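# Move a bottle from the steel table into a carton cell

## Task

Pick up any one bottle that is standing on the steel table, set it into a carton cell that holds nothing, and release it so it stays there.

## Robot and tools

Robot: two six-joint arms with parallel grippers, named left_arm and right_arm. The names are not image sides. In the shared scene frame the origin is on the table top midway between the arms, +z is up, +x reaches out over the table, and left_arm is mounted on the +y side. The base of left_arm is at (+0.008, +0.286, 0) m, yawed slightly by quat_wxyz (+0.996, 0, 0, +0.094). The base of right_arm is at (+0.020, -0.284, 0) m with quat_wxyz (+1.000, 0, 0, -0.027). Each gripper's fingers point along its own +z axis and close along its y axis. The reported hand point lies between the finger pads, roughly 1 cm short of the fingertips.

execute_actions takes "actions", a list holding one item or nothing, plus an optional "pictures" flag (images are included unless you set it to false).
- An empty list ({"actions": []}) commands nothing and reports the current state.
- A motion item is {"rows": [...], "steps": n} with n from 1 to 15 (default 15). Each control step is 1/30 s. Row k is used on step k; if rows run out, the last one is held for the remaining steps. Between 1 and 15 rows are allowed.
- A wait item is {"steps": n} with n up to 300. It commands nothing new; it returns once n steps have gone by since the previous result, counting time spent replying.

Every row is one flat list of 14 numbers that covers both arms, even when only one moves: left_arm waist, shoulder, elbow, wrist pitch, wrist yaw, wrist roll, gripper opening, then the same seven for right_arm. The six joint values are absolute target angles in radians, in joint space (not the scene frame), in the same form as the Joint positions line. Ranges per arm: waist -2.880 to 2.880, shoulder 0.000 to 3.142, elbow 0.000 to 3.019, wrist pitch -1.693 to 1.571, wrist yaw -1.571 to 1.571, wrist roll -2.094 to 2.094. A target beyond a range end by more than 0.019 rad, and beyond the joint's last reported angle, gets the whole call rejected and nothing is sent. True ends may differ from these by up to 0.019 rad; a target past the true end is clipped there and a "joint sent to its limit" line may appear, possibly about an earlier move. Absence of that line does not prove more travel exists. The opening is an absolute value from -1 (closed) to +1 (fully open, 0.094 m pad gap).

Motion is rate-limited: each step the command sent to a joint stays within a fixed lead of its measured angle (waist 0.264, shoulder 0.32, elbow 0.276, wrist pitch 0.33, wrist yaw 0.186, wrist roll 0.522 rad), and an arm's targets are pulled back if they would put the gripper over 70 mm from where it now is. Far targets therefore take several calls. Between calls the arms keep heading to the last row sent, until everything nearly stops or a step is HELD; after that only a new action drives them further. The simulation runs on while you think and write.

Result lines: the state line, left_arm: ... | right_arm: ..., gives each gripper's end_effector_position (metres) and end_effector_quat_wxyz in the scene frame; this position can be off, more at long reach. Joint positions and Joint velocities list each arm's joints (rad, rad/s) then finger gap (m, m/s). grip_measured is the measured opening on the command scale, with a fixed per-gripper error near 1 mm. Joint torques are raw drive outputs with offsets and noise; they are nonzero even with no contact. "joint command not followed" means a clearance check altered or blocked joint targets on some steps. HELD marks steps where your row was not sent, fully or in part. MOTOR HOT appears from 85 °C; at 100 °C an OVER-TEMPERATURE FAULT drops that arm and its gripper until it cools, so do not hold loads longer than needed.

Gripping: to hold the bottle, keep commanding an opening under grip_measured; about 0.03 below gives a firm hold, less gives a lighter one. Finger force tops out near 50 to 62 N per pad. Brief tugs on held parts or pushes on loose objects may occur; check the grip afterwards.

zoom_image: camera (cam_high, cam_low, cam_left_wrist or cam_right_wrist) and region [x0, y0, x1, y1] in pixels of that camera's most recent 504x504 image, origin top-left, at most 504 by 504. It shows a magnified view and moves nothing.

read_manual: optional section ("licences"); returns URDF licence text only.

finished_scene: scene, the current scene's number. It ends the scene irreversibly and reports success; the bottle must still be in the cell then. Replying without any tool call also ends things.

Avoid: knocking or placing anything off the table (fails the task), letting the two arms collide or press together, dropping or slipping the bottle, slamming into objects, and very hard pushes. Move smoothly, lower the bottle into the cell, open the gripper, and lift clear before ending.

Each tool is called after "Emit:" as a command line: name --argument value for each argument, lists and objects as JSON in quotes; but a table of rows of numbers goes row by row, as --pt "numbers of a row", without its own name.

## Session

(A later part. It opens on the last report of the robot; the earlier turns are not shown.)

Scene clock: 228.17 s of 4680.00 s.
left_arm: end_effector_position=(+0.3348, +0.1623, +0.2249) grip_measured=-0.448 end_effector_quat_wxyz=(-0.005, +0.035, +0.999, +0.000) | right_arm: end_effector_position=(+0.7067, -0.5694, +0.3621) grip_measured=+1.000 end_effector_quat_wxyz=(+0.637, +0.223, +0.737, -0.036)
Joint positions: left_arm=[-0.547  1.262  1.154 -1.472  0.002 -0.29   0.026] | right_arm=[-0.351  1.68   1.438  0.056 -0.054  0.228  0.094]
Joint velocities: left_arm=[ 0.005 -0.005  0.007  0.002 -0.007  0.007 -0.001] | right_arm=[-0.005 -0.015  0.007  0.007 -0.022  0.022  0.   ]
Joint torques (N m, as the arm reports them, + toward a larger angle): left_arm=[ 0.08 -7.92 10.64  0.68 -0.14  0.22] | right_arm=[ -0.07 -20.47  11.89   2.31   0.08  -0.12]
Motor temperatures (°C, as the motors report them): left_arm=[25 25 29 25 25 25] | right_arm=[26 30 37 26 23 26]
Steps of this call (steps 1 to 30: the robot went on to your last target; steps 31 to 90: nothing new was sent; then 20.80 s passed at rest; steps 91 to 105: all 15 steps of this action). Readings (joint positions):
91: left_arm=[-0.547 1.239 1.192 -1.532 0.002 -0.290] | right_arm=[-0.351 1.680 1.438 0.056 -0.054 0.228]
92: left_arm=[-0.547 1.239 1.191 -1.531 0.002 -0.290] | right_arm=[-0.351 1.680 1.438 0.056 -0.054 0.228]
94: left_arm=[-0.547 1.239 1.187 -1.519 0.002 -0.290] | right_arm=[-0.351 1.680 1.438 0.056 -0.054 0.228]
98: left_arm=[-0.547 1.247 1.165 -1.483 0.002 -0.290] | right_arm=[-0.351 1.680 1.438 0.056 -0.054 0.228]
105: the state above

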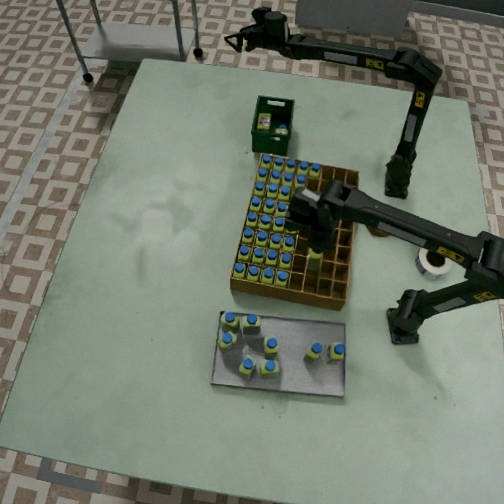

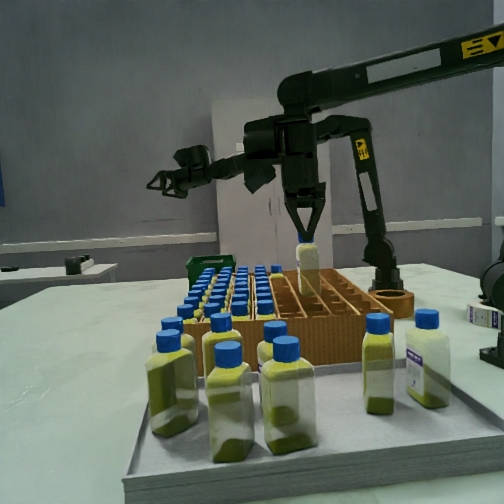

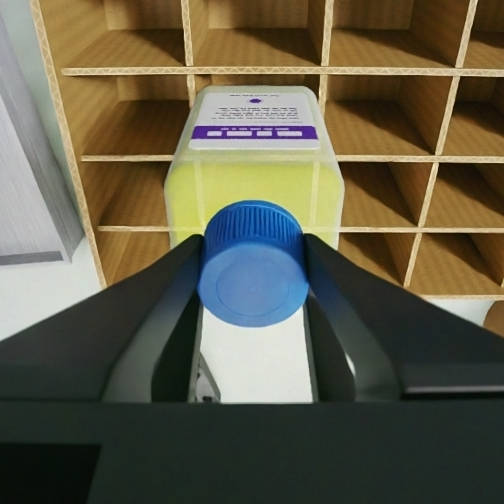

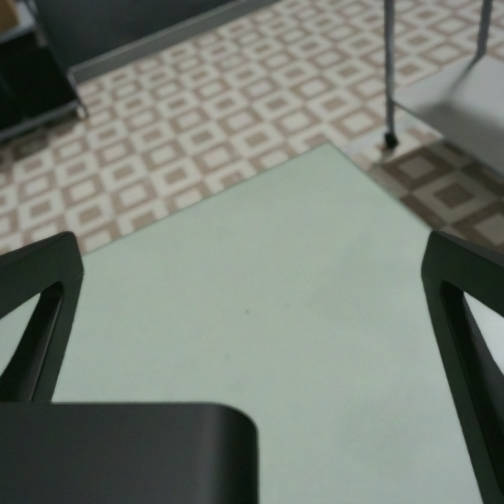

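Emit:
execute_actions --actions '[{"rows":[[-0.55,1.245,1.148,-1.45,0,-0.28,-0.49,-0.351,1.68,1.438,0.056,-0.054,0.228,1],[-0.55,1.235,1.145,-1.445,0,-0.28,-0.49,-0.351,1.68,1.438,0.056,-0.054,0.228,1],[-0.55,1.228,1.141,-1.44,0,-0.28,-0.49,-0.351,1.68,1.438,0.056,-0.054,0.228,1],[-0.55,1.224,1.137,-1.435,0,-0.28,-0.49,-0.351,1.68,1.438,0.056,-0.054,0.228,1],[-0.55,1.224,1.133,-1.431,0,-0.28,-0.49,-0.351,1.68,1.438,0.056,-0.054,0.228,1],[-0.55,1.224,1.128,-1.427,0,-0.28,-0.49,-0.351,1.68,1.438,0.056,-0.054,0.228,1]],"steps":15}]'

Emit:
zoom_image --camera "cam_left_wrist" --region '[150, 30, 360, 190]'

Scene clock: 249.37 s of 4680.00 s.
left_arm: end_effector_position=(+0.3293, +0.1638, +0.2187) grip_measured=-0.448 end_effector_quat_wxyz=(+0.002, +0.036, +0.999, -0.002) | right_arm: end_effector_position=(+0.7067, -0.5694, +0.3621) grip_measured=+1.000 end_effector_quat_wxyz=(+0.637, +0.223, +0.737, -0.036)
Joint positions: left_arm=[-0.549  1.239  1.118 -1.444  0.002 -0.289  0.026] | right_arm=[-0.351  1.68   1.438  0.056 -0.054  0.228  0.094]
Joint velocities: left_arm=[ 0.005 -0.005 -0.017 -0.007 -0.051 -0.037  0.   ] | right_arm=[-0.005  0.005 -0.007 -0.007  0.022  0.007  0.   ]
Joint torques (N m, as the arm reports them, + toward a larger angle): left_arm=[ 0.08 -8.51 12.05  0.74 -0.14  0.2 ] | right_arm=[ -0.05 -20.44  11.89   2.32   0.08  -0.12]
Motor temperatures (°C, as the motors report them): left_arm=[25 25 30 25 25 25] | right_arm=[26 30 37 26 23 26]
Steps of this call (steps 1 to 15: the robot went on to your last target; steps 16 to 90: nothing new was sent; then 17.70 s passed at rest; steps 91 to 105: all 15 steps of this action). Readings (joint positions):
91: left_arm=[-0.549 1.275 1.118 -1.467 0.002 -0.289] | right_arm=[-0.351 1.680 1.438 0.056 -0.054 0.228]
92: left_arm=[-0.549 1.273 1.118 -1.465 0.002 -0.289] | right_arm=[-0.351 1.680 1.438 0.056 -0.054 0.228]
94: left_arm=[-0.549 1.266 1.118 -1.458 0.002 -0.289] | right_arm=[-0.351 1.680 1.438 0.056 -0.054 0.228]
98: left_arm=[-0.549 1.246 1.118 -1.445 0.002 -0.289] | right_arm=[-0.351 1.680 1.438 0.056 -0.054 0.228]
105: the state above

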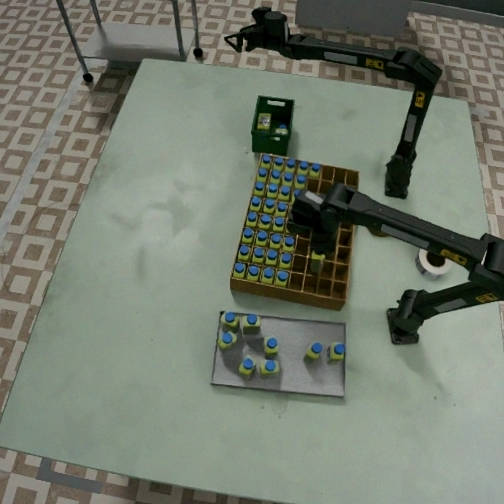

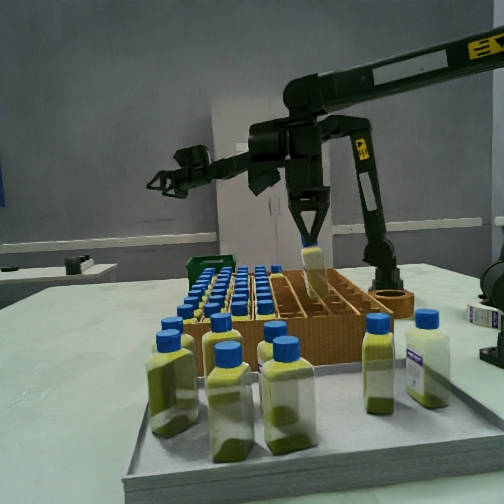

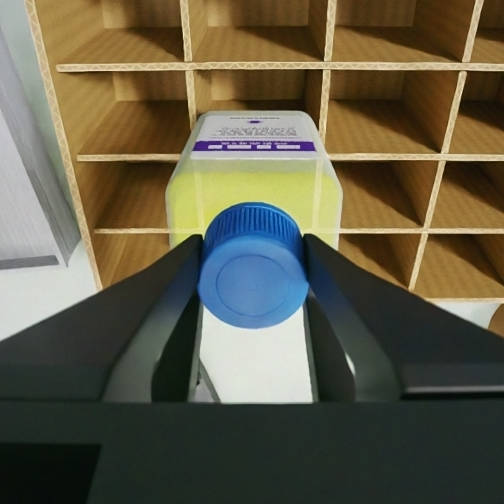

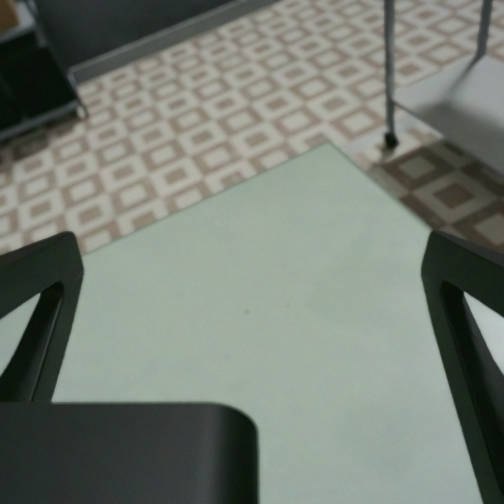

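Region (150, 30, 360, 190) of cam_left_wrist's 504x504 image, scaled by 2.400, with more detail than that image has; it fills the top 384 rows of this view, and the rest is white.

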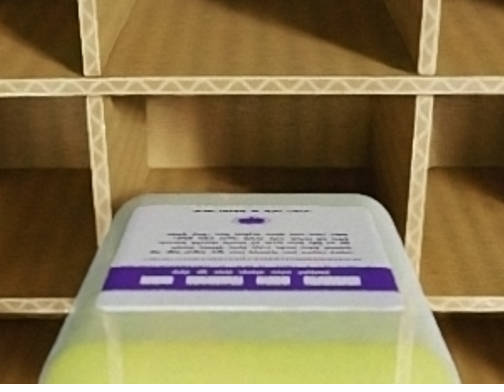

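Emit:
execute_actions --actions '[{"rows":[[-0.553,1.215,1.118,-1.425,-0.005,-0.29,-0.49,-0.351,1.68,1.438,0.056,-0.054,0.228,1],[-0.556,1.205,1.118,-1.415,-0.01,-0.295,-0.49,-0.351,1.68,1.438,0.056,-0.054,0.228,1],[-0.559,1.195,1.115,-1.405,-0.015,-0.30,-0.49,-0.351,1.68,1.438,0.056,-0.054,0.228,1],[-0.562,1.186,1.11,-1.395,-0.02,-0.305,-0.49,-0.351,1.68,1.438,0.056,-0.054,0.228,1],[-0.565,1.177,1.105,-1.385,-0.025,-0.31,-0.49,-0.351,1.68,1.438,0.056,-0.054,0.228,1],[-0.567,1.169,1.099,-1.375,-0.03,-0.314,-0.49,-0.351,1.68,1.438,0.056,-0.054,0.228,1],[-0.569,1.163,1.093,-1.366,-0.035,-0.318,-0.49,-0.351,1.68,1.438,0.056,-0.054,0.228,1],[-0.57,1.159,1.088,-1.358,-0.039,-0.318,-0.49,-0.351,1.68,1.438,0.056,-0.054,0.228,1],[-0.57,1.159,1.084,-1.351,-0.039,-0.318,-0.49,-0.351,1.68,1.438,0.056,-0.054,0.228,1]],"steps":15}]' --pictures false

Emit:
execute_actions --actions '[{"steps":8}]'

Emit:
zoom_image --camera "cam_low" --region '[250, 200, 380, 320]'

Scene clock: 287.03 s of 4680.00 s.
left_arm: end_effector_position=(+0.3335, +0.1635, +0.2322) grip_measured=-0.448 end_effector_quat_wxyz=(+0.064, +0.033, +0.997, -0.004) | right_arm: end_effector_position=(+0.7067, -0.5694, +0.3621) grip_measured=+1.000 end_effector_quat_wxyz=(+0.637, +0.223, +0.737, -0.036)
Joint positions: left_arm=[-0.563  1.169  1.092 -1.371 -0.034 -0.306  0.026] | right_arm=[-0.351  1.68   1.438  0.056 -0.054  0.228  0.094]
Joint velocities: left_arm=[-0.015 -0.005 -0.032  0.046  0.022 -0.037  0.   ] | right_arm=[-0.005  0.015 -0.002 -0.007 -0.051  0.007  0.   ]
Joint torques (N m, as the arm reports them, + toward a larger angle): left_arm=[-0.8  -8.04 10.59  0.99 -0.17  0.09] | right_arm=[ -0.08 -20.43  11.88   2.31   0.08  -0.12]
Motor temperatures (°C, as the motors report them): left_arm=[25 25 30 25 25 25] | right_arm=[26 30 37 26 23 26]
Steps of this call (steps 1 to 15: the robot went on to your last target; steps 16 to 90: nothing new was sent; then 34.17 s passed at rest; steps 91 to 105: all 15 steps of this action). Readings (joint positions):
91: left_arm=[-0.549 1.239 1.118 -1.443 0.001 -0.289] | right_arm=[-0.351 1.680 1.438 0.056 -0.054 0.228]
92: left_arm=[-0.549 1.238 1.118 -1.441 -0.002 -0.289] | right_arm=[-0.351 1.680 1.438 0.056 -0.054 0.228]
94: left_arm=[-0.549 1.233 1.117 -1.428 -0.012 -0.290] | right_arm=[-0.351 1.680 1.438 0.056 -0.054 0.228]
98: left_arm=[-0.557 1.198 1.103 -1.390 -0.031 -0.300] | right_arm=[-0.351 1.680 1.438 0.056 -0.054 0.228]
105: the state above

Scene clock: 287.30 s of 4680.00 s.
left_arm: end_effector_position=(+0.3331, +0.1637, +0.2313) grip_measured=-0.448 end_effector_quat_wxyz=(+0.063, +0.032, +0.997, -0.004) | right_arm: end_effector_position=(+0.7067, -0.5694, +0.3621) grip_measured=+1.000 end_effector_quat_wxyz=(+0.637, +0.223, +0.737, -0.036)
Joint positions: left_arm=[-0.563  1.169  1.09  -1.37  -0.034 -0.308  0.026] | right_arm=[-0.351  1.68   1.438  0.056 -0.054  0.228  0.094]
Joint velocities: left_arm=[-0.024 -0.015 -0.012  0.017 -0.022  0.037 -0.001] | right_arm=[-0.005 -0.005  0.002  0.012  0.037 -0.037  0.   ]
Joint torques (N m, as the arm reports them, + toward a larger angle): left_arm=[-0.4  -8.13 10.65  1.13 -0.21  0.03] | right_arm=[ -0.03 -20.43  11.88   2.32   0.08  -0.12]
Motor temperatures (°C, as the motors report them): left_arm=[25 25 30 25 25 25] | right_arm=[26 30 37 26 23 26]
Steps of this call (steps 1 to 8: the robot went on to your last target). Readings (joint positions):
1: left_arm=[-0.563 1.169 1.091 -1.370 -0.034 -0.307] | right_arm=[-0.351 1.680 1.438 0.056 -0.054 0.228]
2: left_arm=[-0.563 1.169 1.091 -1.370 -0.034 -0.307] | right_arm=[-0.351 1.680 1.438 0.056 -0.054 0.228]
4: left_arm=[-0.563 1.169 1.090 -1.370 -0.034 -0.308] | right_arm=[-0.351 1.680 1.438 0.056 -0.054 0.228]
8: the state above

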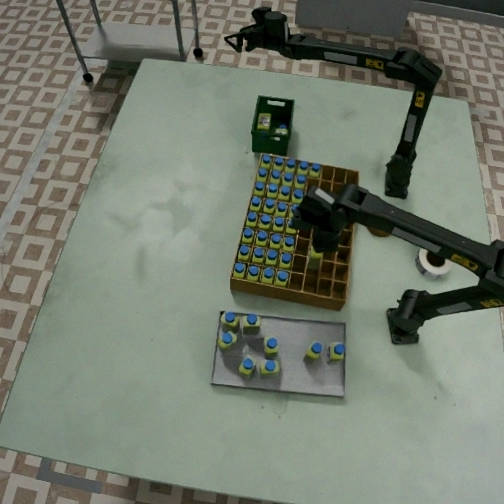

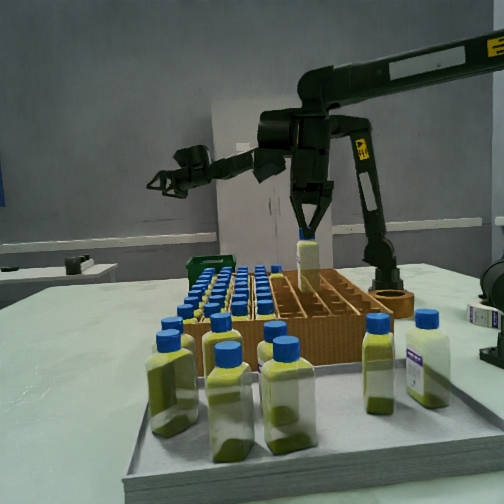

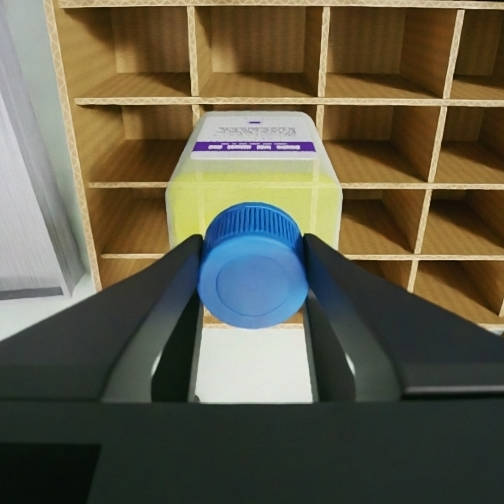

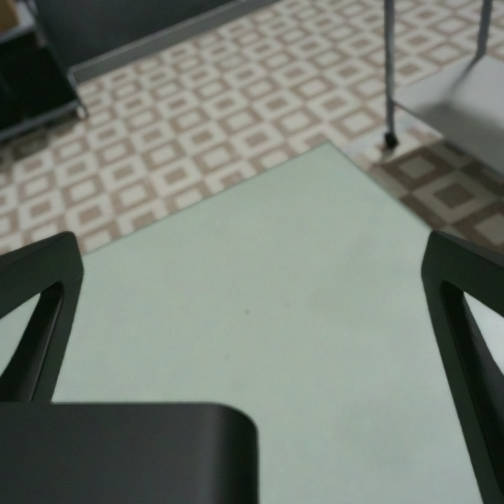

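Region (250, 200, 380, 320) of cam_low's 504x504 image, scaled by 3.877, with more detail than that image has; it fills the top 465 rows of this view, and the rest is white.

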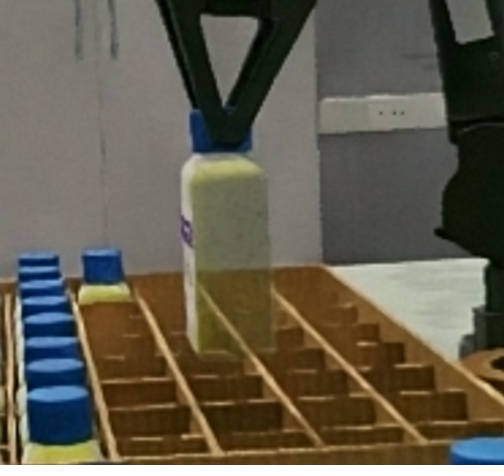

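Emit:
execute_actions --actions '[{"rows":[[-0.573,1.165,1.078,-1.347,-0.039,-0.318,-0.49,-0.351,1.68,1.438,0.056,-0.054,0.228,1],[-0.575,1.169,1.072,-1.342,-0.039,-0.318,-0.49,-0.351,1.68,1.438,0.056,-0.054,0.228,1],[-0.575,1.169,1.066,-1.337,-0.039,-0.318,-0.49,-0.351,1.68,1.438,0.056,-0.054,0.228,1],[-0.575,1.169,1.061,-1.332,-0.039,-0.318,-0.49,-0.351,1.68,1.438,0.056,-0.054,0.228,1],[-0.575,1.169,1.056,-1.328,-0.039,-0.318,-0.49,-0.351,1.68,1.438,0.056,-0.054,0.228,1]],"steps":15}]'

Emit:
zoom_image --camera "cam_left_wrist" --region '[150, 50, 360, 210]'

Scene clock: 303.27 s of 4680.00 s.
left_arm: end_effector_position=(+0.3298, +0.1637, +0.2193) grip_measured=-0.448 end_effector_quat_wxyz=(+0.059, +0.034, +0.998, -0.003) | right_arm: end_effector_position=(+0.7067, -0.5694, +0.3621) grip_measured=+1.000 end_effector_quat_wxyz=(+0.637, +0.223, +0.737, -0.036)
Joint positions: left_arm=[-0.567  1.169  1.059 -1.347 -0.035 -0.308  0.026] | right_arm=[-0.351  1.68   1.438  0.056 -0.054  0.228  0.094]
Joint velocities: left_arm=[ 0.005 -0.005  0.002  0.022 -0.007  0.066 -0.001] | right_arm=[-0.005  0.015 -0.012  0.002  0.007 -0.007  0.   ]
Joint torques (N m, as the arm reports them, + toward a larger angle): left_arm=[-0.02 -7.53 10.95  1.05 -0.24  0.08] | right_arm=[ -0.04 -20.43  11.89   2.33   0.08  -0.12]
Motor temperatures (°C, as the motors report them): left_arm=[25 25 30 25 25 25] | right_arm=[26 30 37 26 23 26]
Steps of this call (steps 1 to 15: the robot went on to your last target; steps 16 to 90: nothing new was sent; then 12.47 s passed at rest; steps 91 to 105: all 15 steps of this action). Readings (joint positions):
91: left_arm=[-0.563 1.169 1.089 -1.369 -0.035 -0.308] | right_arm=[-0.351 1.680 1.438 0.056 -0.054 0.228]
92: left_arm=[-0.564 1.169 1.087 -1.366 -0.035 -0.308] | right_arm=[-0.351 1.680 1.438 0.056 -0.054 0.228]
94: left_arm=[-0.565 1.169 1.079 -1.358 -0.035 -0.308] | right_arm=[-0.351 1.680 1.438 0.056 -0.054 0.228]
98: left_arm=[-0.567 1.169 1.061 -1.349 -0.035 -0.308] | right_arm=[-0.351 1.680 1.438 0.056 -0.054 0.228]
105: the state above

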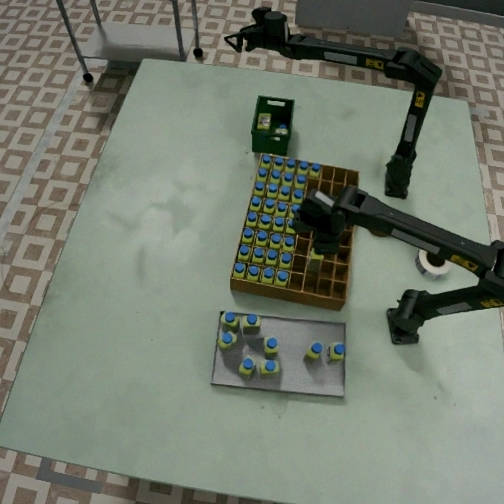

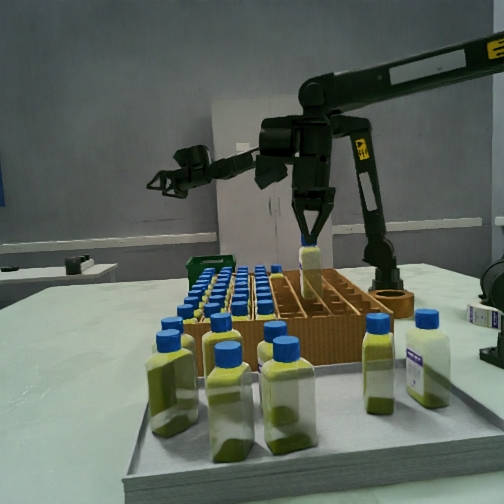

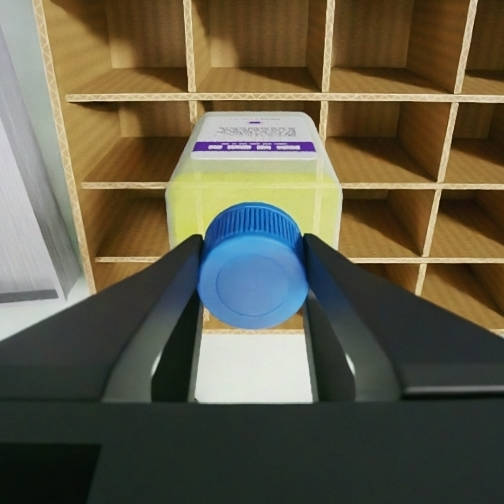

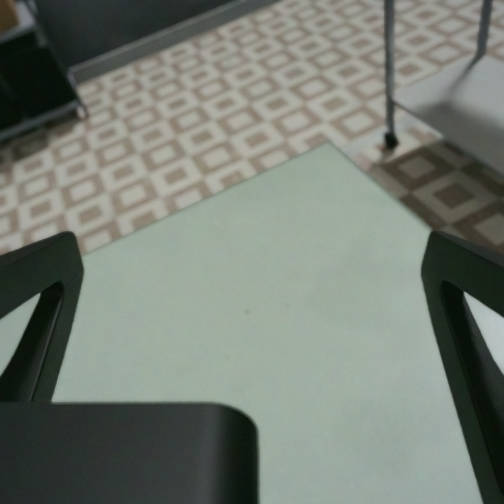

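Region (150, 50, 360, 210) of cam_left_wrist's 504x504 image, scaled by 2.400, with more detail than that image has; it fills the top 384 rows of this view, and the rest is white.

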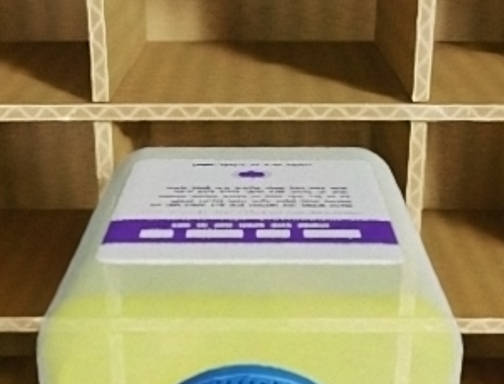

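Emit:
execute_actions --actions '[{"rows":[[-0.579,1.173,1.056,-1.322,-0.039,-0.322,-0.49,-0.351,1.68,1.438,0.056,-0.054,0.228,1],[-0.579,1.175,1.056,-1.322,-0.039,-0.322,-0.49,-0.351,1.68,1.438,0.056,-0.054,0.228,1],[-0.579,1.176,1.056,-1.322,-0.039,-0.322,-0.49,-0.351,1.68,1.438,0.056,-0.054,0.228,1],[-0.579,1.177,1.056,-1.322,-0.039,-0.322,-0.49,-0.351,1.68,1.438,0.056,-0.054,0.228,1],[-0.579,1.178,1.051,-1.316,-0.039,-0.322,-0.49,-0.351,1.68,1.438,0.056,-0.054,0.228,1],[-0.579,1.179,1.046,-1.31,-0.039,-0.322,-0.49,-0.351,1.68,1.438,0.056,-0.054,0.228,1],[-0.579,1.18,1.041,-1.304,-0.039,-0.322,-0.49,-0.351,1.68,1.438,0.056,-0.054,0.228,1],[-0.579,1.181,1.036,-1.298,-0.039,-0.322,-0.49,-0.351,1.68,1.438,0.056,-0.054,0.228,1],[-0.579,1.182,1.03,-1.292,-0.039,-0.322,-0.49,-0.351,1.68,1.438,0.056,-0.054,0.228,1],[-0.579,1.183,1.025,-1.286,-0.039,-0.322,-0.49,-0.351,1.68,1.438,0.056,-0.054,0.228,1],[-0.579,1.184,1.019,-1.279,-0.039,-0.322,-0.49,-0.351,1.68,1.438,0.056,-0.054,0.228,1],[-0.579,1.185,1.014,-1.273,-0.039,-0.322,-0.49,-0.351,1.68,1.438,0.056,-0.054,0.228,1],[-0.579,1.185,1.008,-1.266,-0.039,-0.322,-0.49,-0.351,1.68,1.438,0.056,-0.054,0.228,1]],"steps":15}]' --pictures false

Emit:
execute_actions --actions '[{"steps":8}]'

Scene clock: 318.80 s of 4680.00 s.
left_arm: end_effector_position=(+0.3307, +0.1620, +0.2014) grip_measured=-0.448 end_effector_quat_wxyz=(+0.063, +0.034, +0.997, -0.004) | right_arm: end_effector_position=(+0.7067, -0.5694, +0.3621) grip_measured=+1.000 end_effector_quat_wxyz=(+0.637, +0.223, +0.737, -0.036)
Joint positions: left_arm=[-0.571  1.175  1.015 -1.29  -0.035 -0.313  0.026] | right_arm=[-0.351  1.68   1.438  0.056 -0.054  0.228  0.094]
Joint velocities: left_arm=[-0.005  0.044 -0.1    0.042 -0.007  0.022  0.001] | right_arm=[ 0.015 -0.015 -0.002  0.017 -0.11  -0.022  0.   ]
Joint torques (N m, as the arm reports them, + toward a larger angle): left_arm=[-0.25 -7.27 11.11  1.   -0.23  0.08] | right_arm=[ -0.07 -20.46  11.89   2.31   0.08  -0.12]
Motor temperatures (°C, as the motors report them): left_arm=[25 25 30 25 25 25] | right_arm=[26 30 37 26 23 26]
Steps of this call (steps 1 to 15: the robot went on to your last target; steps 16 to 90: nothing new was sent; then 12.03 s passed at rest; steps 91 to 105: all 15 steps of this action). Readings (joint positions):
91: left_arm=[-0.567 1.169 1.059 -1.346 -0.035 -0.309] | right_arm=[-0.351 1.680 1.438 0.056 -0.054 0.228]
92: left_arm=[-0.568 1.169 1.059 -1.344 -0.035 -0.310] | right_arm=[-0.351 1.680 1.438 0.056 -0.054 0.228]
94: left_arm=[-0.569 1.169 1.059 -1.342 -0.035 -0.311] | right_arm=[-0.351 1.680 1.438 0.056 -0.054 0.228]
98: left_arm=[-0.571 1.169 1.053 -1.327 -0.035 -0.312] | right_arm=[-0.351 1.680 1.438 0.056 -0.054 0.228]
105: the state above

Scene clock: 319.07 s of 4680.00 s.
left_arm: end_effector_position=(+0.3309, +0.1619, +0.1985) grip_measured=-0.448 end_effector_quat_wxyz=(+0.061, +0.034, +0.998, -0.004) | right_arm: end_effector_position=(+0.7067, -0.5694, +0.3621) grip_measured=+1.000 end_effector_quat_wxyz=(+0.637, +0.223, +0.737, -0.036)
Joint positions: left_arm=[-0.571  1.179  1.011 -1.285 -0.035 -0.313  0.026] | right_arm=[-0.351  1.68   1.438  0.056 -0.054  0.228  0.094]
Joint velocities: left_arm=[ 0.005 -0.015  0.002 -0.002  0.007 -0.007  0.   ] | right_arm=[-0.005 -0.005 -0.002 -0.017  0.022 -0.007  0.   ]
Joint torques (N m, as the arm reports them, + toward a larger angle): left_arm=[ 0.01 -7.03 11.19  1.11 -0.23  0.04] | right_arm=[ -0.07 -20.45  11.88   2.32   0.08  -0.12]
Motor temperatures (°C, as the motors report them): left_arm=[25 25 30 25 25 25] | right_arm=[26 30 37 26 23 26]
Steps of this call (steps 1 to 8: the robot went on to your last target). Readings (joint positions):
1: left_arm=[-0.571 1.176 1.012 -1.289 -0.035 -0.313] | right_arm=[-0.351 1.680 1.438 0.056 -0.054 0.228]
2: left_arm=[-0.571 1.178 1.011 -1.288 -0.035 -0.313] | right_arm=[-0.351 1.680 1.438 0.056 -0.054 0.228]
4: left_arm=[-0.571 1.179 1.011 -1.287 -0.035 -0.313] | right_arm=[-0.351 1.680 1.438 0.056 -0.054 0.228]
8: the state above

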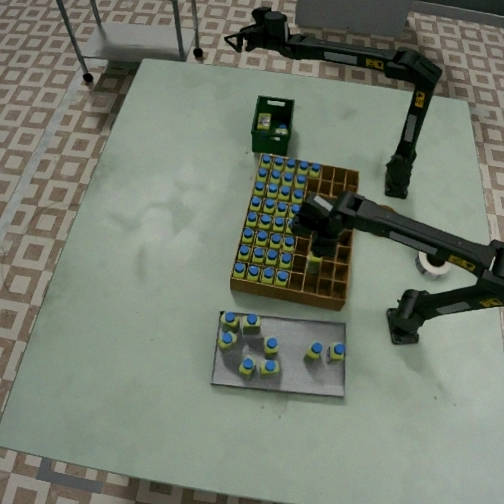

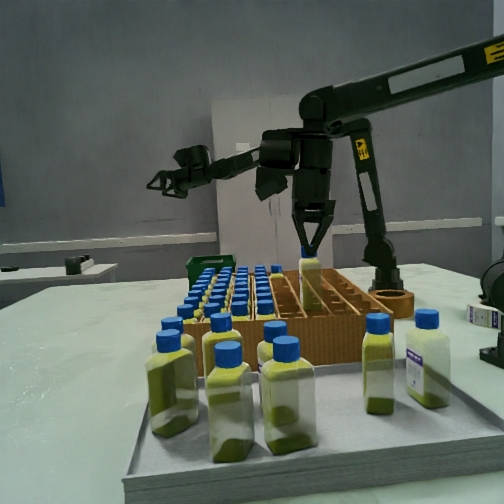

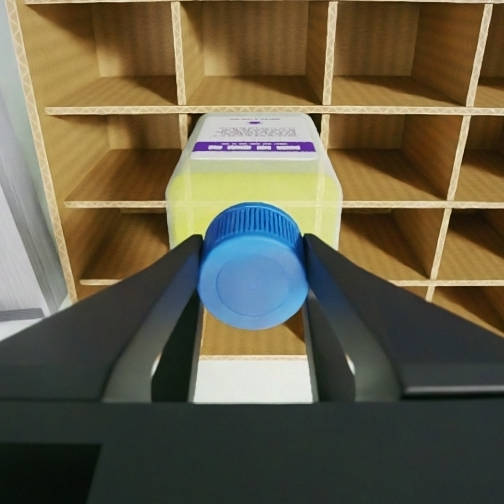

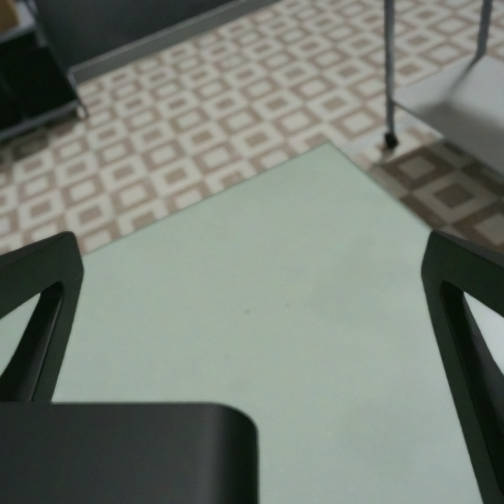

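Emit:
execute_actions --actions '[{"rows":[[-0.579,1.188,0.999,-1.254,-0.039,-0.322,-0.49,-0.351,1.68,1.438,0.056,-0.054,0.228,1],[-0.579,1.19,0.99,-1.243,-0.039,-0.322,-0.49,-0.351,1.68,1.438,0.056,-0.054,0.228,1],[-0.579,1.193,0.981,-1.232,-0.039,-0.322,-0.49,-0.351,1.68,1.438,0.056,-0.054,0.228,1],[-0.579,1.195,0.972,-1.221,-0.039,-0.322,-0.49,-0.351,1.68,1.438,0.056,-0.054,0.228,1],[-0.579,1.198,0.964,-1.21,-0.039,-0.322,-0.49,-0.351,1.68,1.438,0.056,-0.054,0.228,1],[-0.579,1.201,0.955,-1.198,-0.039,-0.322,-0.49,-0.351,1.68,1.438,0.056,-0.054,0.228,1],[-0.579,1.204,0.947,-1.187,-0.039,-0.322,-0.49,-0.351,1.68,1.438,0.056,-0.054,0.228,1],[-0.579,1.207,0.938,-1.176,-0.039,-0.322,-0.49,-0.351,1.68,1.438,0.056,-0.054,0.228,1],[-0.579,1.21,0.93,-1.164,-0.039,-0.322,-0.49,-0.351,1.68,1.438,0.056,-0.054,0.228,1],[-0.579,1.213,0.921,-1.152,-0.039,-0.322,-0.49,-0.351,1.68,1.438,0.056,-0.054,0.228,1],[-0.579,1.217,0.913,-1.141,-0.039,-0.322,-0.49,-0.351,1.68,1.438,0.056,-0.054,0.228,1],[-0.579,1.22,0.905,-1.129,-0.039,-0.322,-0.49,-0.351,1.68,1.438,0.056,-0.054,0.228,1],[-0.579,1.223,0.897,-1.118,-0.039,-0.322,-0.49,-0.351,1.68,1.438,0.056,-0.054,0.228,1],[-0.579,1.226,0.889,-1.106,-0.039,-0.322,-0.49,-0.351,1.68,1.438,0.056,-0.054,0.228,1],[-0.579,1.229,0.882,-1.095,-0.039,-0.322,-0.49,-0.351,1.68,1.438,0.056,-0.054,0.228,1]],"steps":15}]' --pictures false

Emit:
execute_actions --actions '[{"steps":10}]'

Emit:
zoom_image --camera "cam_low" --region '[240, 240, 370, 340]'

Scene clock: 334.50 s of 4680.00 s.
left_arm: end_effector_position=(+0.3475, +0.1585, +0.1935) grip_measured=-0.448 end_effector_quat_wxyz=(+0.117, +0.032, +0.992, -0.014) | right_arm: end_effector_position=(+0.7067, -0.5694, +0.3621) grip_measured=+1.000 end_effector_quat_wxyz=(+0.637, +0.223, +0.737, -0.036)
Joint positions: left_arm=[-0.571  1.154  0.965 -1.151 -0.054 -0.313  0.026] | right_arm=[-0.351  1.68   1.438  0.056 -0.054  0.228  0.094]
Joint velocities: left_arm=[ 0.005 -0.024 -0.081  0.452 -0.125 -0.022  0.   ] | right_arm=[-0.005  0.005  0.002 -0.012 -0.051 -0.022  0.   ]
Joint torques (N m, as the arm reports them, + toward a larger angle): left_arm=[-0.63 -1.06  3.73  1.1   0.51  0.07] | right_arm=[ -0.05 -20.45  11.89   2.32   0.08  -0.12]
Motor temperatures (°C, as the motors report them): left_arm=[25 25 30 25 25 25] | right_arm=[26 30 37 26 23 26]
Steps of this call (steps 1 to 15: the robot went on to your last target; steps 16 to 90: nothing new was sent; then 11.93 s passed at rest; steps 91 to 105: all 15 steps of this action). Readings (joint positions):
91: left_arm=[-0.571 1.179 1.010 -1.283 -0.035 -0.313] | right_arm=[-0.351 1.680 1.438 0.056 -0.054 0.228]
92: left_arm=[-0.571 1.179 1.007 -1.277 -0.035 -0.313] | right_arm=[-0.351 1.680 1.438 0.056 -0.054 0.228]
94: left_arm=[-0.571 1.178 1.002 -1.263 -0.036 -0.313] | right_arm=[-0.351 1.680 1.438 0.056 -0.054 0.228]
98: left_arm=[-0.571 1.172 0.993 -1.238 -0.040 -0.313] | right_arm=[-0.351 1.680 1.438 0.056 -0.054 0.228]
105: the state above

Scene clock: 334.83 s of 4680.00 s.
left_arm: end_effector_position=(+0.3549, +0.1571, +0.1935) grip_measured=-0.448 end_effector_quat_wxyz=(+0.135, +0.031, +0.990, -0.016) | right_arm: end_effector_position=(+0.7067, -0.5694, +0.3621) grip_measured=+1.000 end_effector_quat_wxyz=(+0.637, +0.223, +0.737, -0.036)
Joint positions: left_arm=[-0.571  1.154  0.959 -1.112 -0.062 -0.313  0.026] | right_arm=[-0.351  1.68   1.438  0.056 -0.054  0.228  0.094]
Joint velocities: left_arm=[ 0.005  0.005 -0.017 -0.012 -0.051 -0.022  0.001] | right_arm=[-0.015  0.005 -0.002 -0.017  0.037 -0.022  0.   ]
Joint torques (N m, as the arm reports them, + toward a larger angle): left_arm=[-0.43 -1.2   3.81  1.22  0.69  0.05] | right_arm=[ -0.07 -20.44  11.89   2.32   0.08  -0.12]
Motor temperatures (°C, as the motors report them): left_arm=[25 25 29 25 25 25] | right_arm=[26 30 37 26 23 26]
Steps of this call (steps 1 to 10: the robot went on to your last target). Readings (joint positions):
1: left_arm=[-0.571 1.154 0.963 -1.138 -0.057 -0.313] | right_arm=[-0.351 1.680 1.438 0.056 -0.054 0.228]
2: left_arm=[-0.571 1.154 0.962 -1.128 -0.059 -0.313] | right_arm=[-0.351 1.680 1.438 0.056 -0.054 0.228]
4: left_arm=[-0.571 1.154 0.960 -1.118 -0.061 -0.313] | right_arm=[-0.351 1.680 1.438 0.056 -0.054 0.228]
8: left_arm=[-0.571 1.154 0.959 -1.112 -0.062 -0.313] | right_arm=[-0.351 1.680 1.438 0.056 -0.054 0.228]
10: the state above

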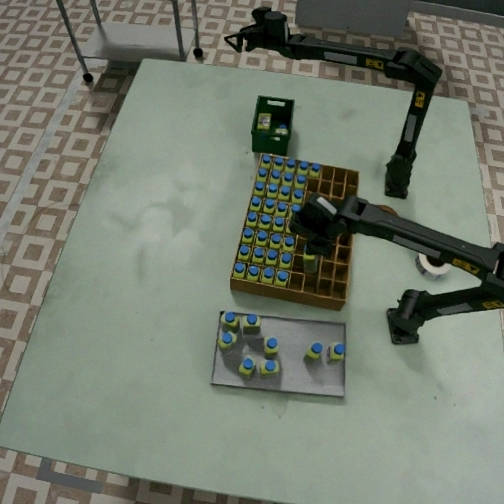

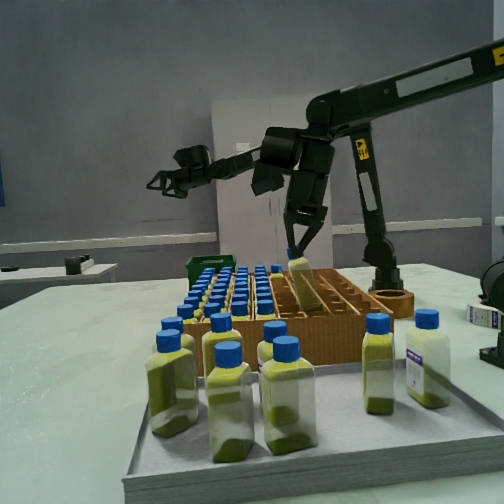

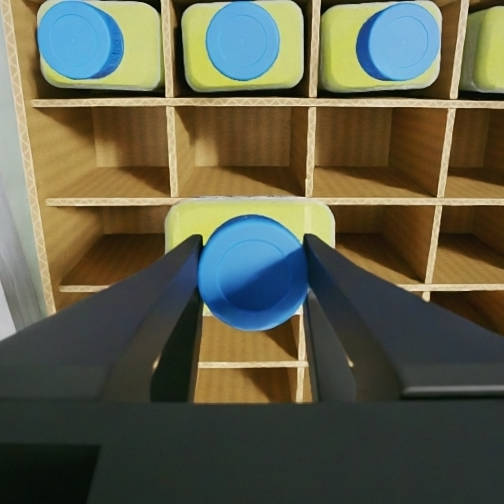

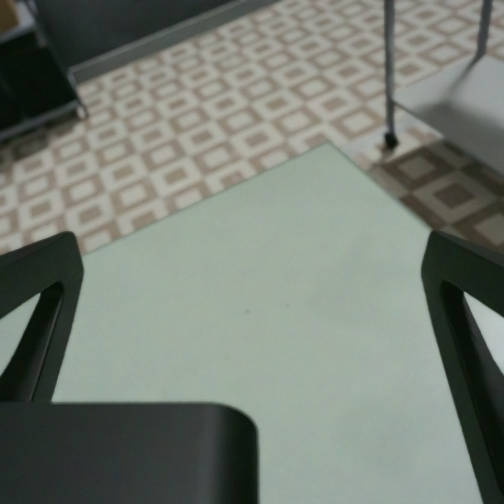

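Region (240, 240, 370, 340) of cam_low's 504x504 image, scaled by 3.877, with more detail than that image has; it fills the top 388 rows of this view, and the rest is white.

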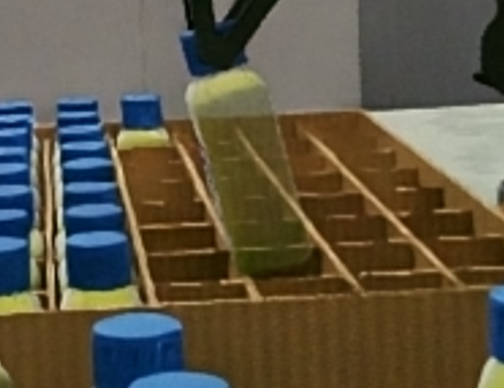

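Emit:
execute_actions --actions '[{"rows":[[-0.575,1.19,0.93,-1.10,-0.055,-0.315,-0.49,-0.351,1.68,1.438,0.056,-0.054,0.228,1],[-0.575,1.165,0.96,-1.10,-0.06,-0.315,-0.49,-0.351,1.68,1.438,0.056,-0.054,0.228,1],[-0.575,1.15,0.985,-1.10,-0.062,-0.315,-0.49,-0.351,1.68,1.438,0.056,-0.054,0.228,1],[-0.575,1.14,1.0,-1.11,-0.062,-0.315,-0.49,-0.351,1.68,1.438,0.056,-0.054,0.228,1],[-0.575,1.13,1.015,-1.13,-0.062,-0.315,-0.49,-0.351,1.68,1.438,0.056,-0.054,0.228,1],[-0.575,1.12,1.03,-1.15,-0.062,-0.315,-0.49,-0.351,1.68,1.438,0.056,-0.054,0.228,1]],"steps":15}]'

Emit:
zoom_image --camera "cam_low" --region '[240, 200, 370, 320]'

Scene clock: 348.93 s of 4680.00 s.
left_arm: end_effector_position=(+0.3495, +0.1595, +0.1980) grip_measured=-0.448 end_effector_quat_wxyz=(+0.131, +0.031, +0.991, -0.014) | right_arm: end_effector_position=(+0.7067, -0.5694, +0.3621) grip_measured=+1.000 end_effector_quat_wxyz=(+0.637, +0.223, +0.737, -0.036)
Joint positions: left_arm=[-0.571  1.14   0.962 -1.136 -0.063 -0.313  0.026] | right_arm=[-0.351  1.68   1.438  0.056 -0.054  0.228  0.094]
Joint velocities: left_arm=[ 0.005  0.005  0.002 -0.012 -0.095 -0.081 -0.   ] | right_arm=[-0.015 -0.015 -0.012 -0.012  0.007 -0.007  0.   ]
Joint torques (N m, as the arm reports them, + toward a larger angle): left_arm=[-0.13 -8.78 17.98  0.14 -0.07  0.12] | right_arm=[ -0.05 -20.47  11.89   2.31   0.08  -0.12]
Motor temperatures (°C, as the motors report them): left_arm=[25 25 28 25 25 25] | right_arm=[26 30 38 26 23 26]
Steps of this call (steps 1 to 30: the robot went on to your last target; steps 31 to 90: nothing new was sent; then 10.60 s passed at rest; steps 91 to 105: all 15 steps of this action). Readings (joint positions):
91: left_arm=[-0.571 1.152 0.960 -1.112 -0.066 -0.313] | right_arm=[-0.351 1.680 1.438 0.056 -0.054 0.228]
92: left_arm=[-0.571 1.149 0.960 -1.112 -0.066 -0.313] | right_arm=[-0.351 1.680 1.438 0.056 -0.054 0.228]
94: left_arm=[-0.571 1.144 0.960 -1.112 -0.066 -0.313] | right_arm=[-0.351 1.680 1.438 0.056 -0.054 0.228]
98: left_arm=[-0.571 1.140 0.962 -1.132 -0.063 -0.313] | right_arm=[-0.351 1.680 1.438 0.056 -0.054 0.228]
105: the state above

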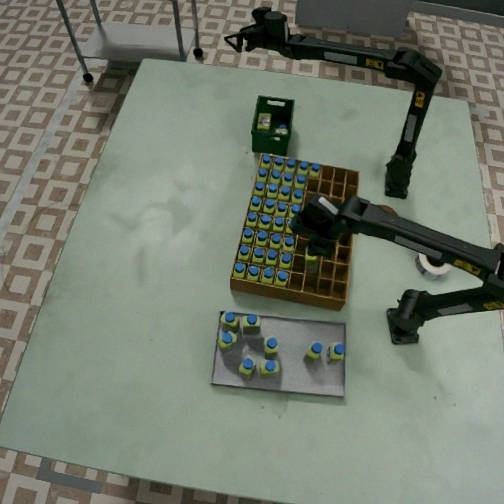

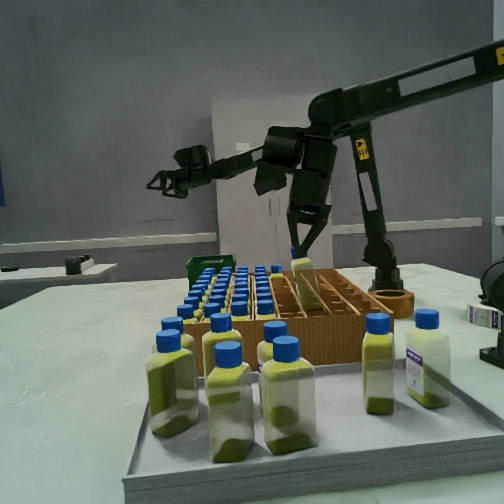

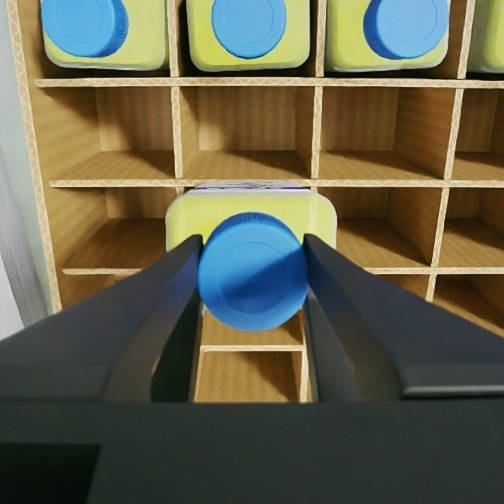

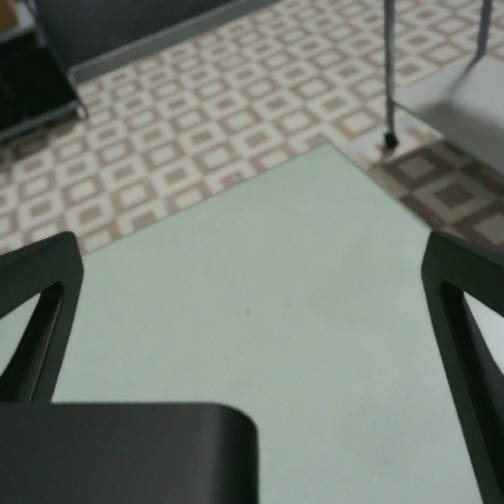

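Region (240, 200, 370, 320) of cam_low's 504x504 image, scaled by 3.877, with more detail than that image has; it fills the top 465 rows of this view, and the rest is white.

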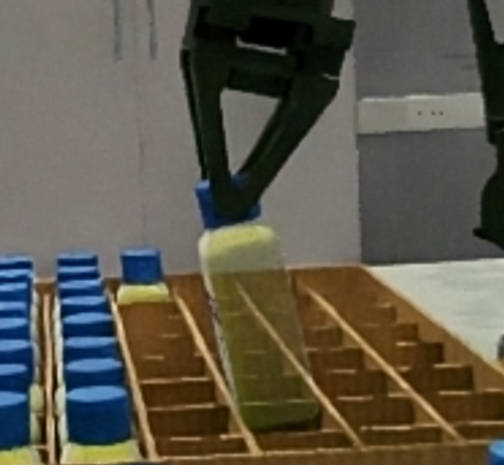

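Emit:
execute_actions --actions '[{"rows":[[-0.575,1.14,0.995,-1.148,-0.062,-0.315,-0.46,-0.351,1.68,1.438,0.056,-0.054,0.228,1],[-0.575,1.146,0.995,-1.152,-0.06,-0.315,-0.44,-0.351,1.68,1.438,0.056,-0.054,0.228,1],[-0.575,1.149,0.998,-1.158,-0.058,-0.315,-0.44,-0.351,1.68,1.438,0.056,-0.054,0.228,1],[-0.575,1.151,1.0,-1.164,-0.057,-0.315,-0.44,-0.351,1.68,1.438,0.056,-0.054,0.228,1],[-0.575,1.152,1.002,-1.17,-0.056,-0.315,-0.44,-0.351,1.68,1.438,0.056,-0.054,0.228,1],[-0.575,1.154,1.004,-1.176,-0.055,-0.315,-0.44,-0.351,1.68,1.438,0.056,-0.054,0.228,1],[-0.575,1.155,1.006,-1.182,-0.054,-0.315,-0.44,-0.351,1.68,1.438,0.056,-0.054,0.228,1],[-0.575,1.157,1.008,-1.188,-0.053,-0.315,-0.44,-0.351,1.68,1.438,0.056,-0.054,0.228,1],[-0.575,1.158,1.01,-1.194,-0.052,-0.315,-0.44,-0.351,1.68,1.438,0.056,-0.054,0.228,1],[-0.575,1.16,1.012,-1.20,-0.051,-0.315,-0.44,-0.351,1.68,1.438,0.056,-0.054,0.228,1],[-0.575,1.161,1.014,-1.206,-0.05,-0.315,-0.44,-0.351,1.68,1.438,0.056,-0.054,0.228,1],[-0.575,1.163,1.016,-1.212,-0.049,-0.315,-0.44,-0.351,1.68,1.438,0.056,-0.054,0.228,1],[-0.575,1.164,1.018,-1.218,-0.048,-0.315,-0.44,-0.351,1.68,1.438,0.056,-0.054,0.228,1],[-0.575,1.166,1.02,-1.224,-0.047,-0.315,-0.44,-0.351,1.68,1.438,0.056,-0.054,0.228,1]],"steps":15}]' --pictures false

Emit:
execute_actions --actions '[{"steps":8}]'

Emit:
zoom_image --camera "cam_low" --region '[240, 200, 370, 320]'

Scene clock: 383.17 s of 4680.00 s.
left_arm: end_effector_position=(+0.3372, +0.1624, +0.1933) grip_measured=-0.430 end_effector_quat_wxyz=(+0.099, +0.032, +0.995, -0.008) | right_arm: end_effector_position=(+0.7067, -0.5694, +0.3621) grip_measured=+1.000 end_effector_quat_wxyz=(+0.637, +0.223, +0.737, -0.036)
Joint positions: left_arm=[-0.571  1.149  0.966 -1.196 -0.052 -0.313  0.027] | right_arm=[-0.351  1.68   1.438  0.056 -0.054  0.228  0.094]
Joint velocities: left_arm=[-0.024  0.015  0.027 -0.129 -0.037 -0.037 -0.001] | right_arm=[ 0.005 -0.015  0.012  0.002 -0.037 -0.051  0.   ]
Joint torques (N m, as the arm reports them, + toward a larger angle): left_arm=[-0.75 -6.31 16.54 -0.19  0.04  0.16] | right_arm=[ -0.07 -20.46  11.89   2.32   0.08  -0.12]
Motor temperatures (°C, as the motors report them): left_arm=[25 25 33 25 25 25] | right_arm=[26 30 38 26 23 26]
Steps of this call (steps 1 to 15: the robot went on to your last target; steps 16 to 90: nothing new was sent; then 30.73 s passed at rest; steps 91 to 105: all 15 steps of this action). Readings (joint positions):
91: left_arm=[-0.571 1.140 0.962 -1.136 -0.063 -0.313] | right_arm=[-0.351 1.680 1.438 0.056 -0.054 0.228]
92: left_arm=[-0.571 1.140 0.962 -1.136 -0.063 -0.313] | right_arm=[-0.351 1.680 1.438 0.056 -0.054 0.228]
94: left_arm=[-0.571 1.140 0.962 -1.141 -0.062 -0.313] | right_arm=[-0.351 1.680 1.438 0.056 -0.054 0.228]
98: left_arm=[-0.571 1.142 0.962 -1.162 -0.058 -0.313] | right_arm=[-0.351 1.680 1.438 0.056 -0.054 0.228]
105: the state above

Scene clock: 383.43 s of 4680.00 s.
left_arm: end_effector_position=(+0.3358, +0.1627, +0.1932) grip_measured=-0.430 end_effector_quat_wxyz=(+0.096, +0.033, +0.995, -0.008) | right_arm: end_effector_position=(+0.7067, -0.5694, +0.3621) grip_measured=+1.000 end_effector_quat_wxyz=(+0.637, +0.223, +0.737, -0.036)
Joint positions: left_arm=[-0.571  1.149  0.967 -1.203 -0.051 -0.313  0.027] | right_arm=[-0.351  1.68   1.438  0.056 -0.054  0.228  0.094]
Joint velocities: left_arm=[-0.005 -0.005  0.012  0.007  0.007  0.051  0.   ] | right_arm=[-0.015 -0.005 -0.002  0.027  0.037  0.007  0.   ]
Joint torques (N m, as the arm reports them, + toward a larger angle): left_arm=[-0.35 -5.02 16.46 -0.26  0.08  0.11] | right_arm=[ -0.08 -20.47  11.89   2.31   0.08  -0.12]
Motor temperatures (°C, as the motors report them): left_arm=[25 25 33 25 25 25] | right_arm=[26 30 38 26 23 26]
Steps of this call (steps 1 to 8: the robot went on to your last target). Readings (joint positions):
1: left_arm=[-0.571 1.149 0.966 -1.200 -0.052 -0.313] | right_arm=[-0.351 1.680 1.438 0.056 -0.054 0.228]
2: left_arm=[-0.571 1.149 0.967 -1.202 -0.051 -0.313] | right_arm=[-0.351 1.680 1.438 0.056 -0.054 0.228]
4: left_arm=[-0.571 1.149 0.967 -1.203 -0.051 -0.313] | right_arm=[-0.351 1.680 1.438 0.056 -0.054 0.228]
8: the state above

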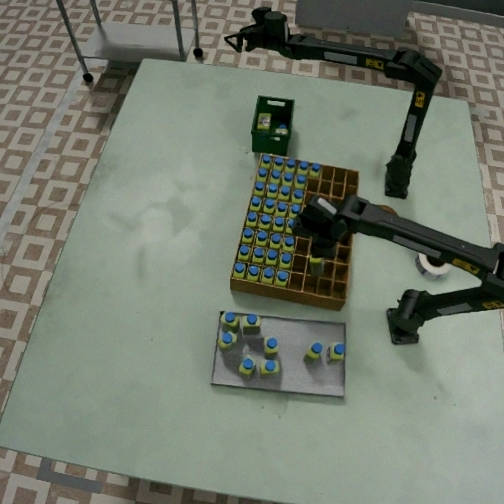

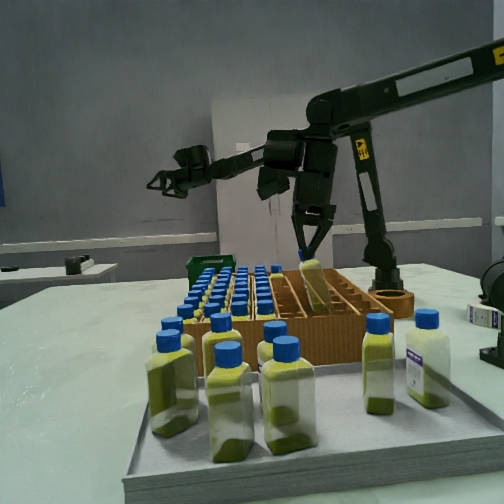

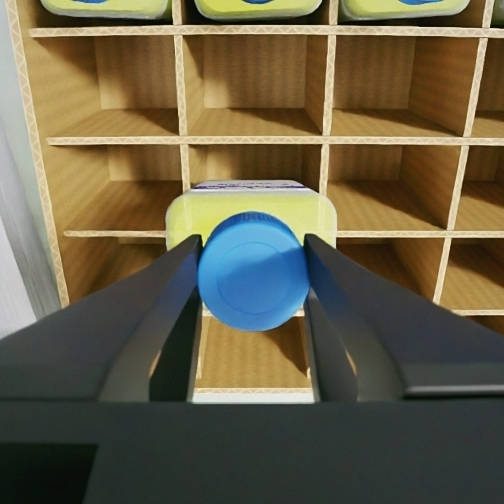

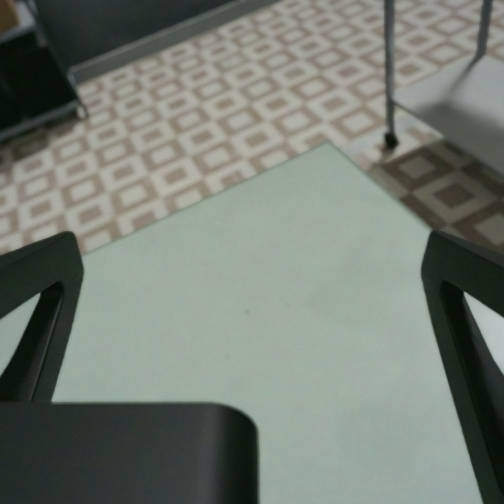

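Region (240, 200, 370, 320) of cam_low's 504x504 image, scaled by 3.877, with more detail than that image has; it fills the top 465 rows of this view, and the rest is white.

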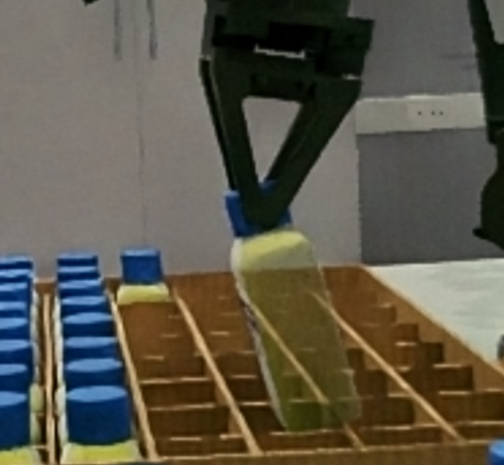

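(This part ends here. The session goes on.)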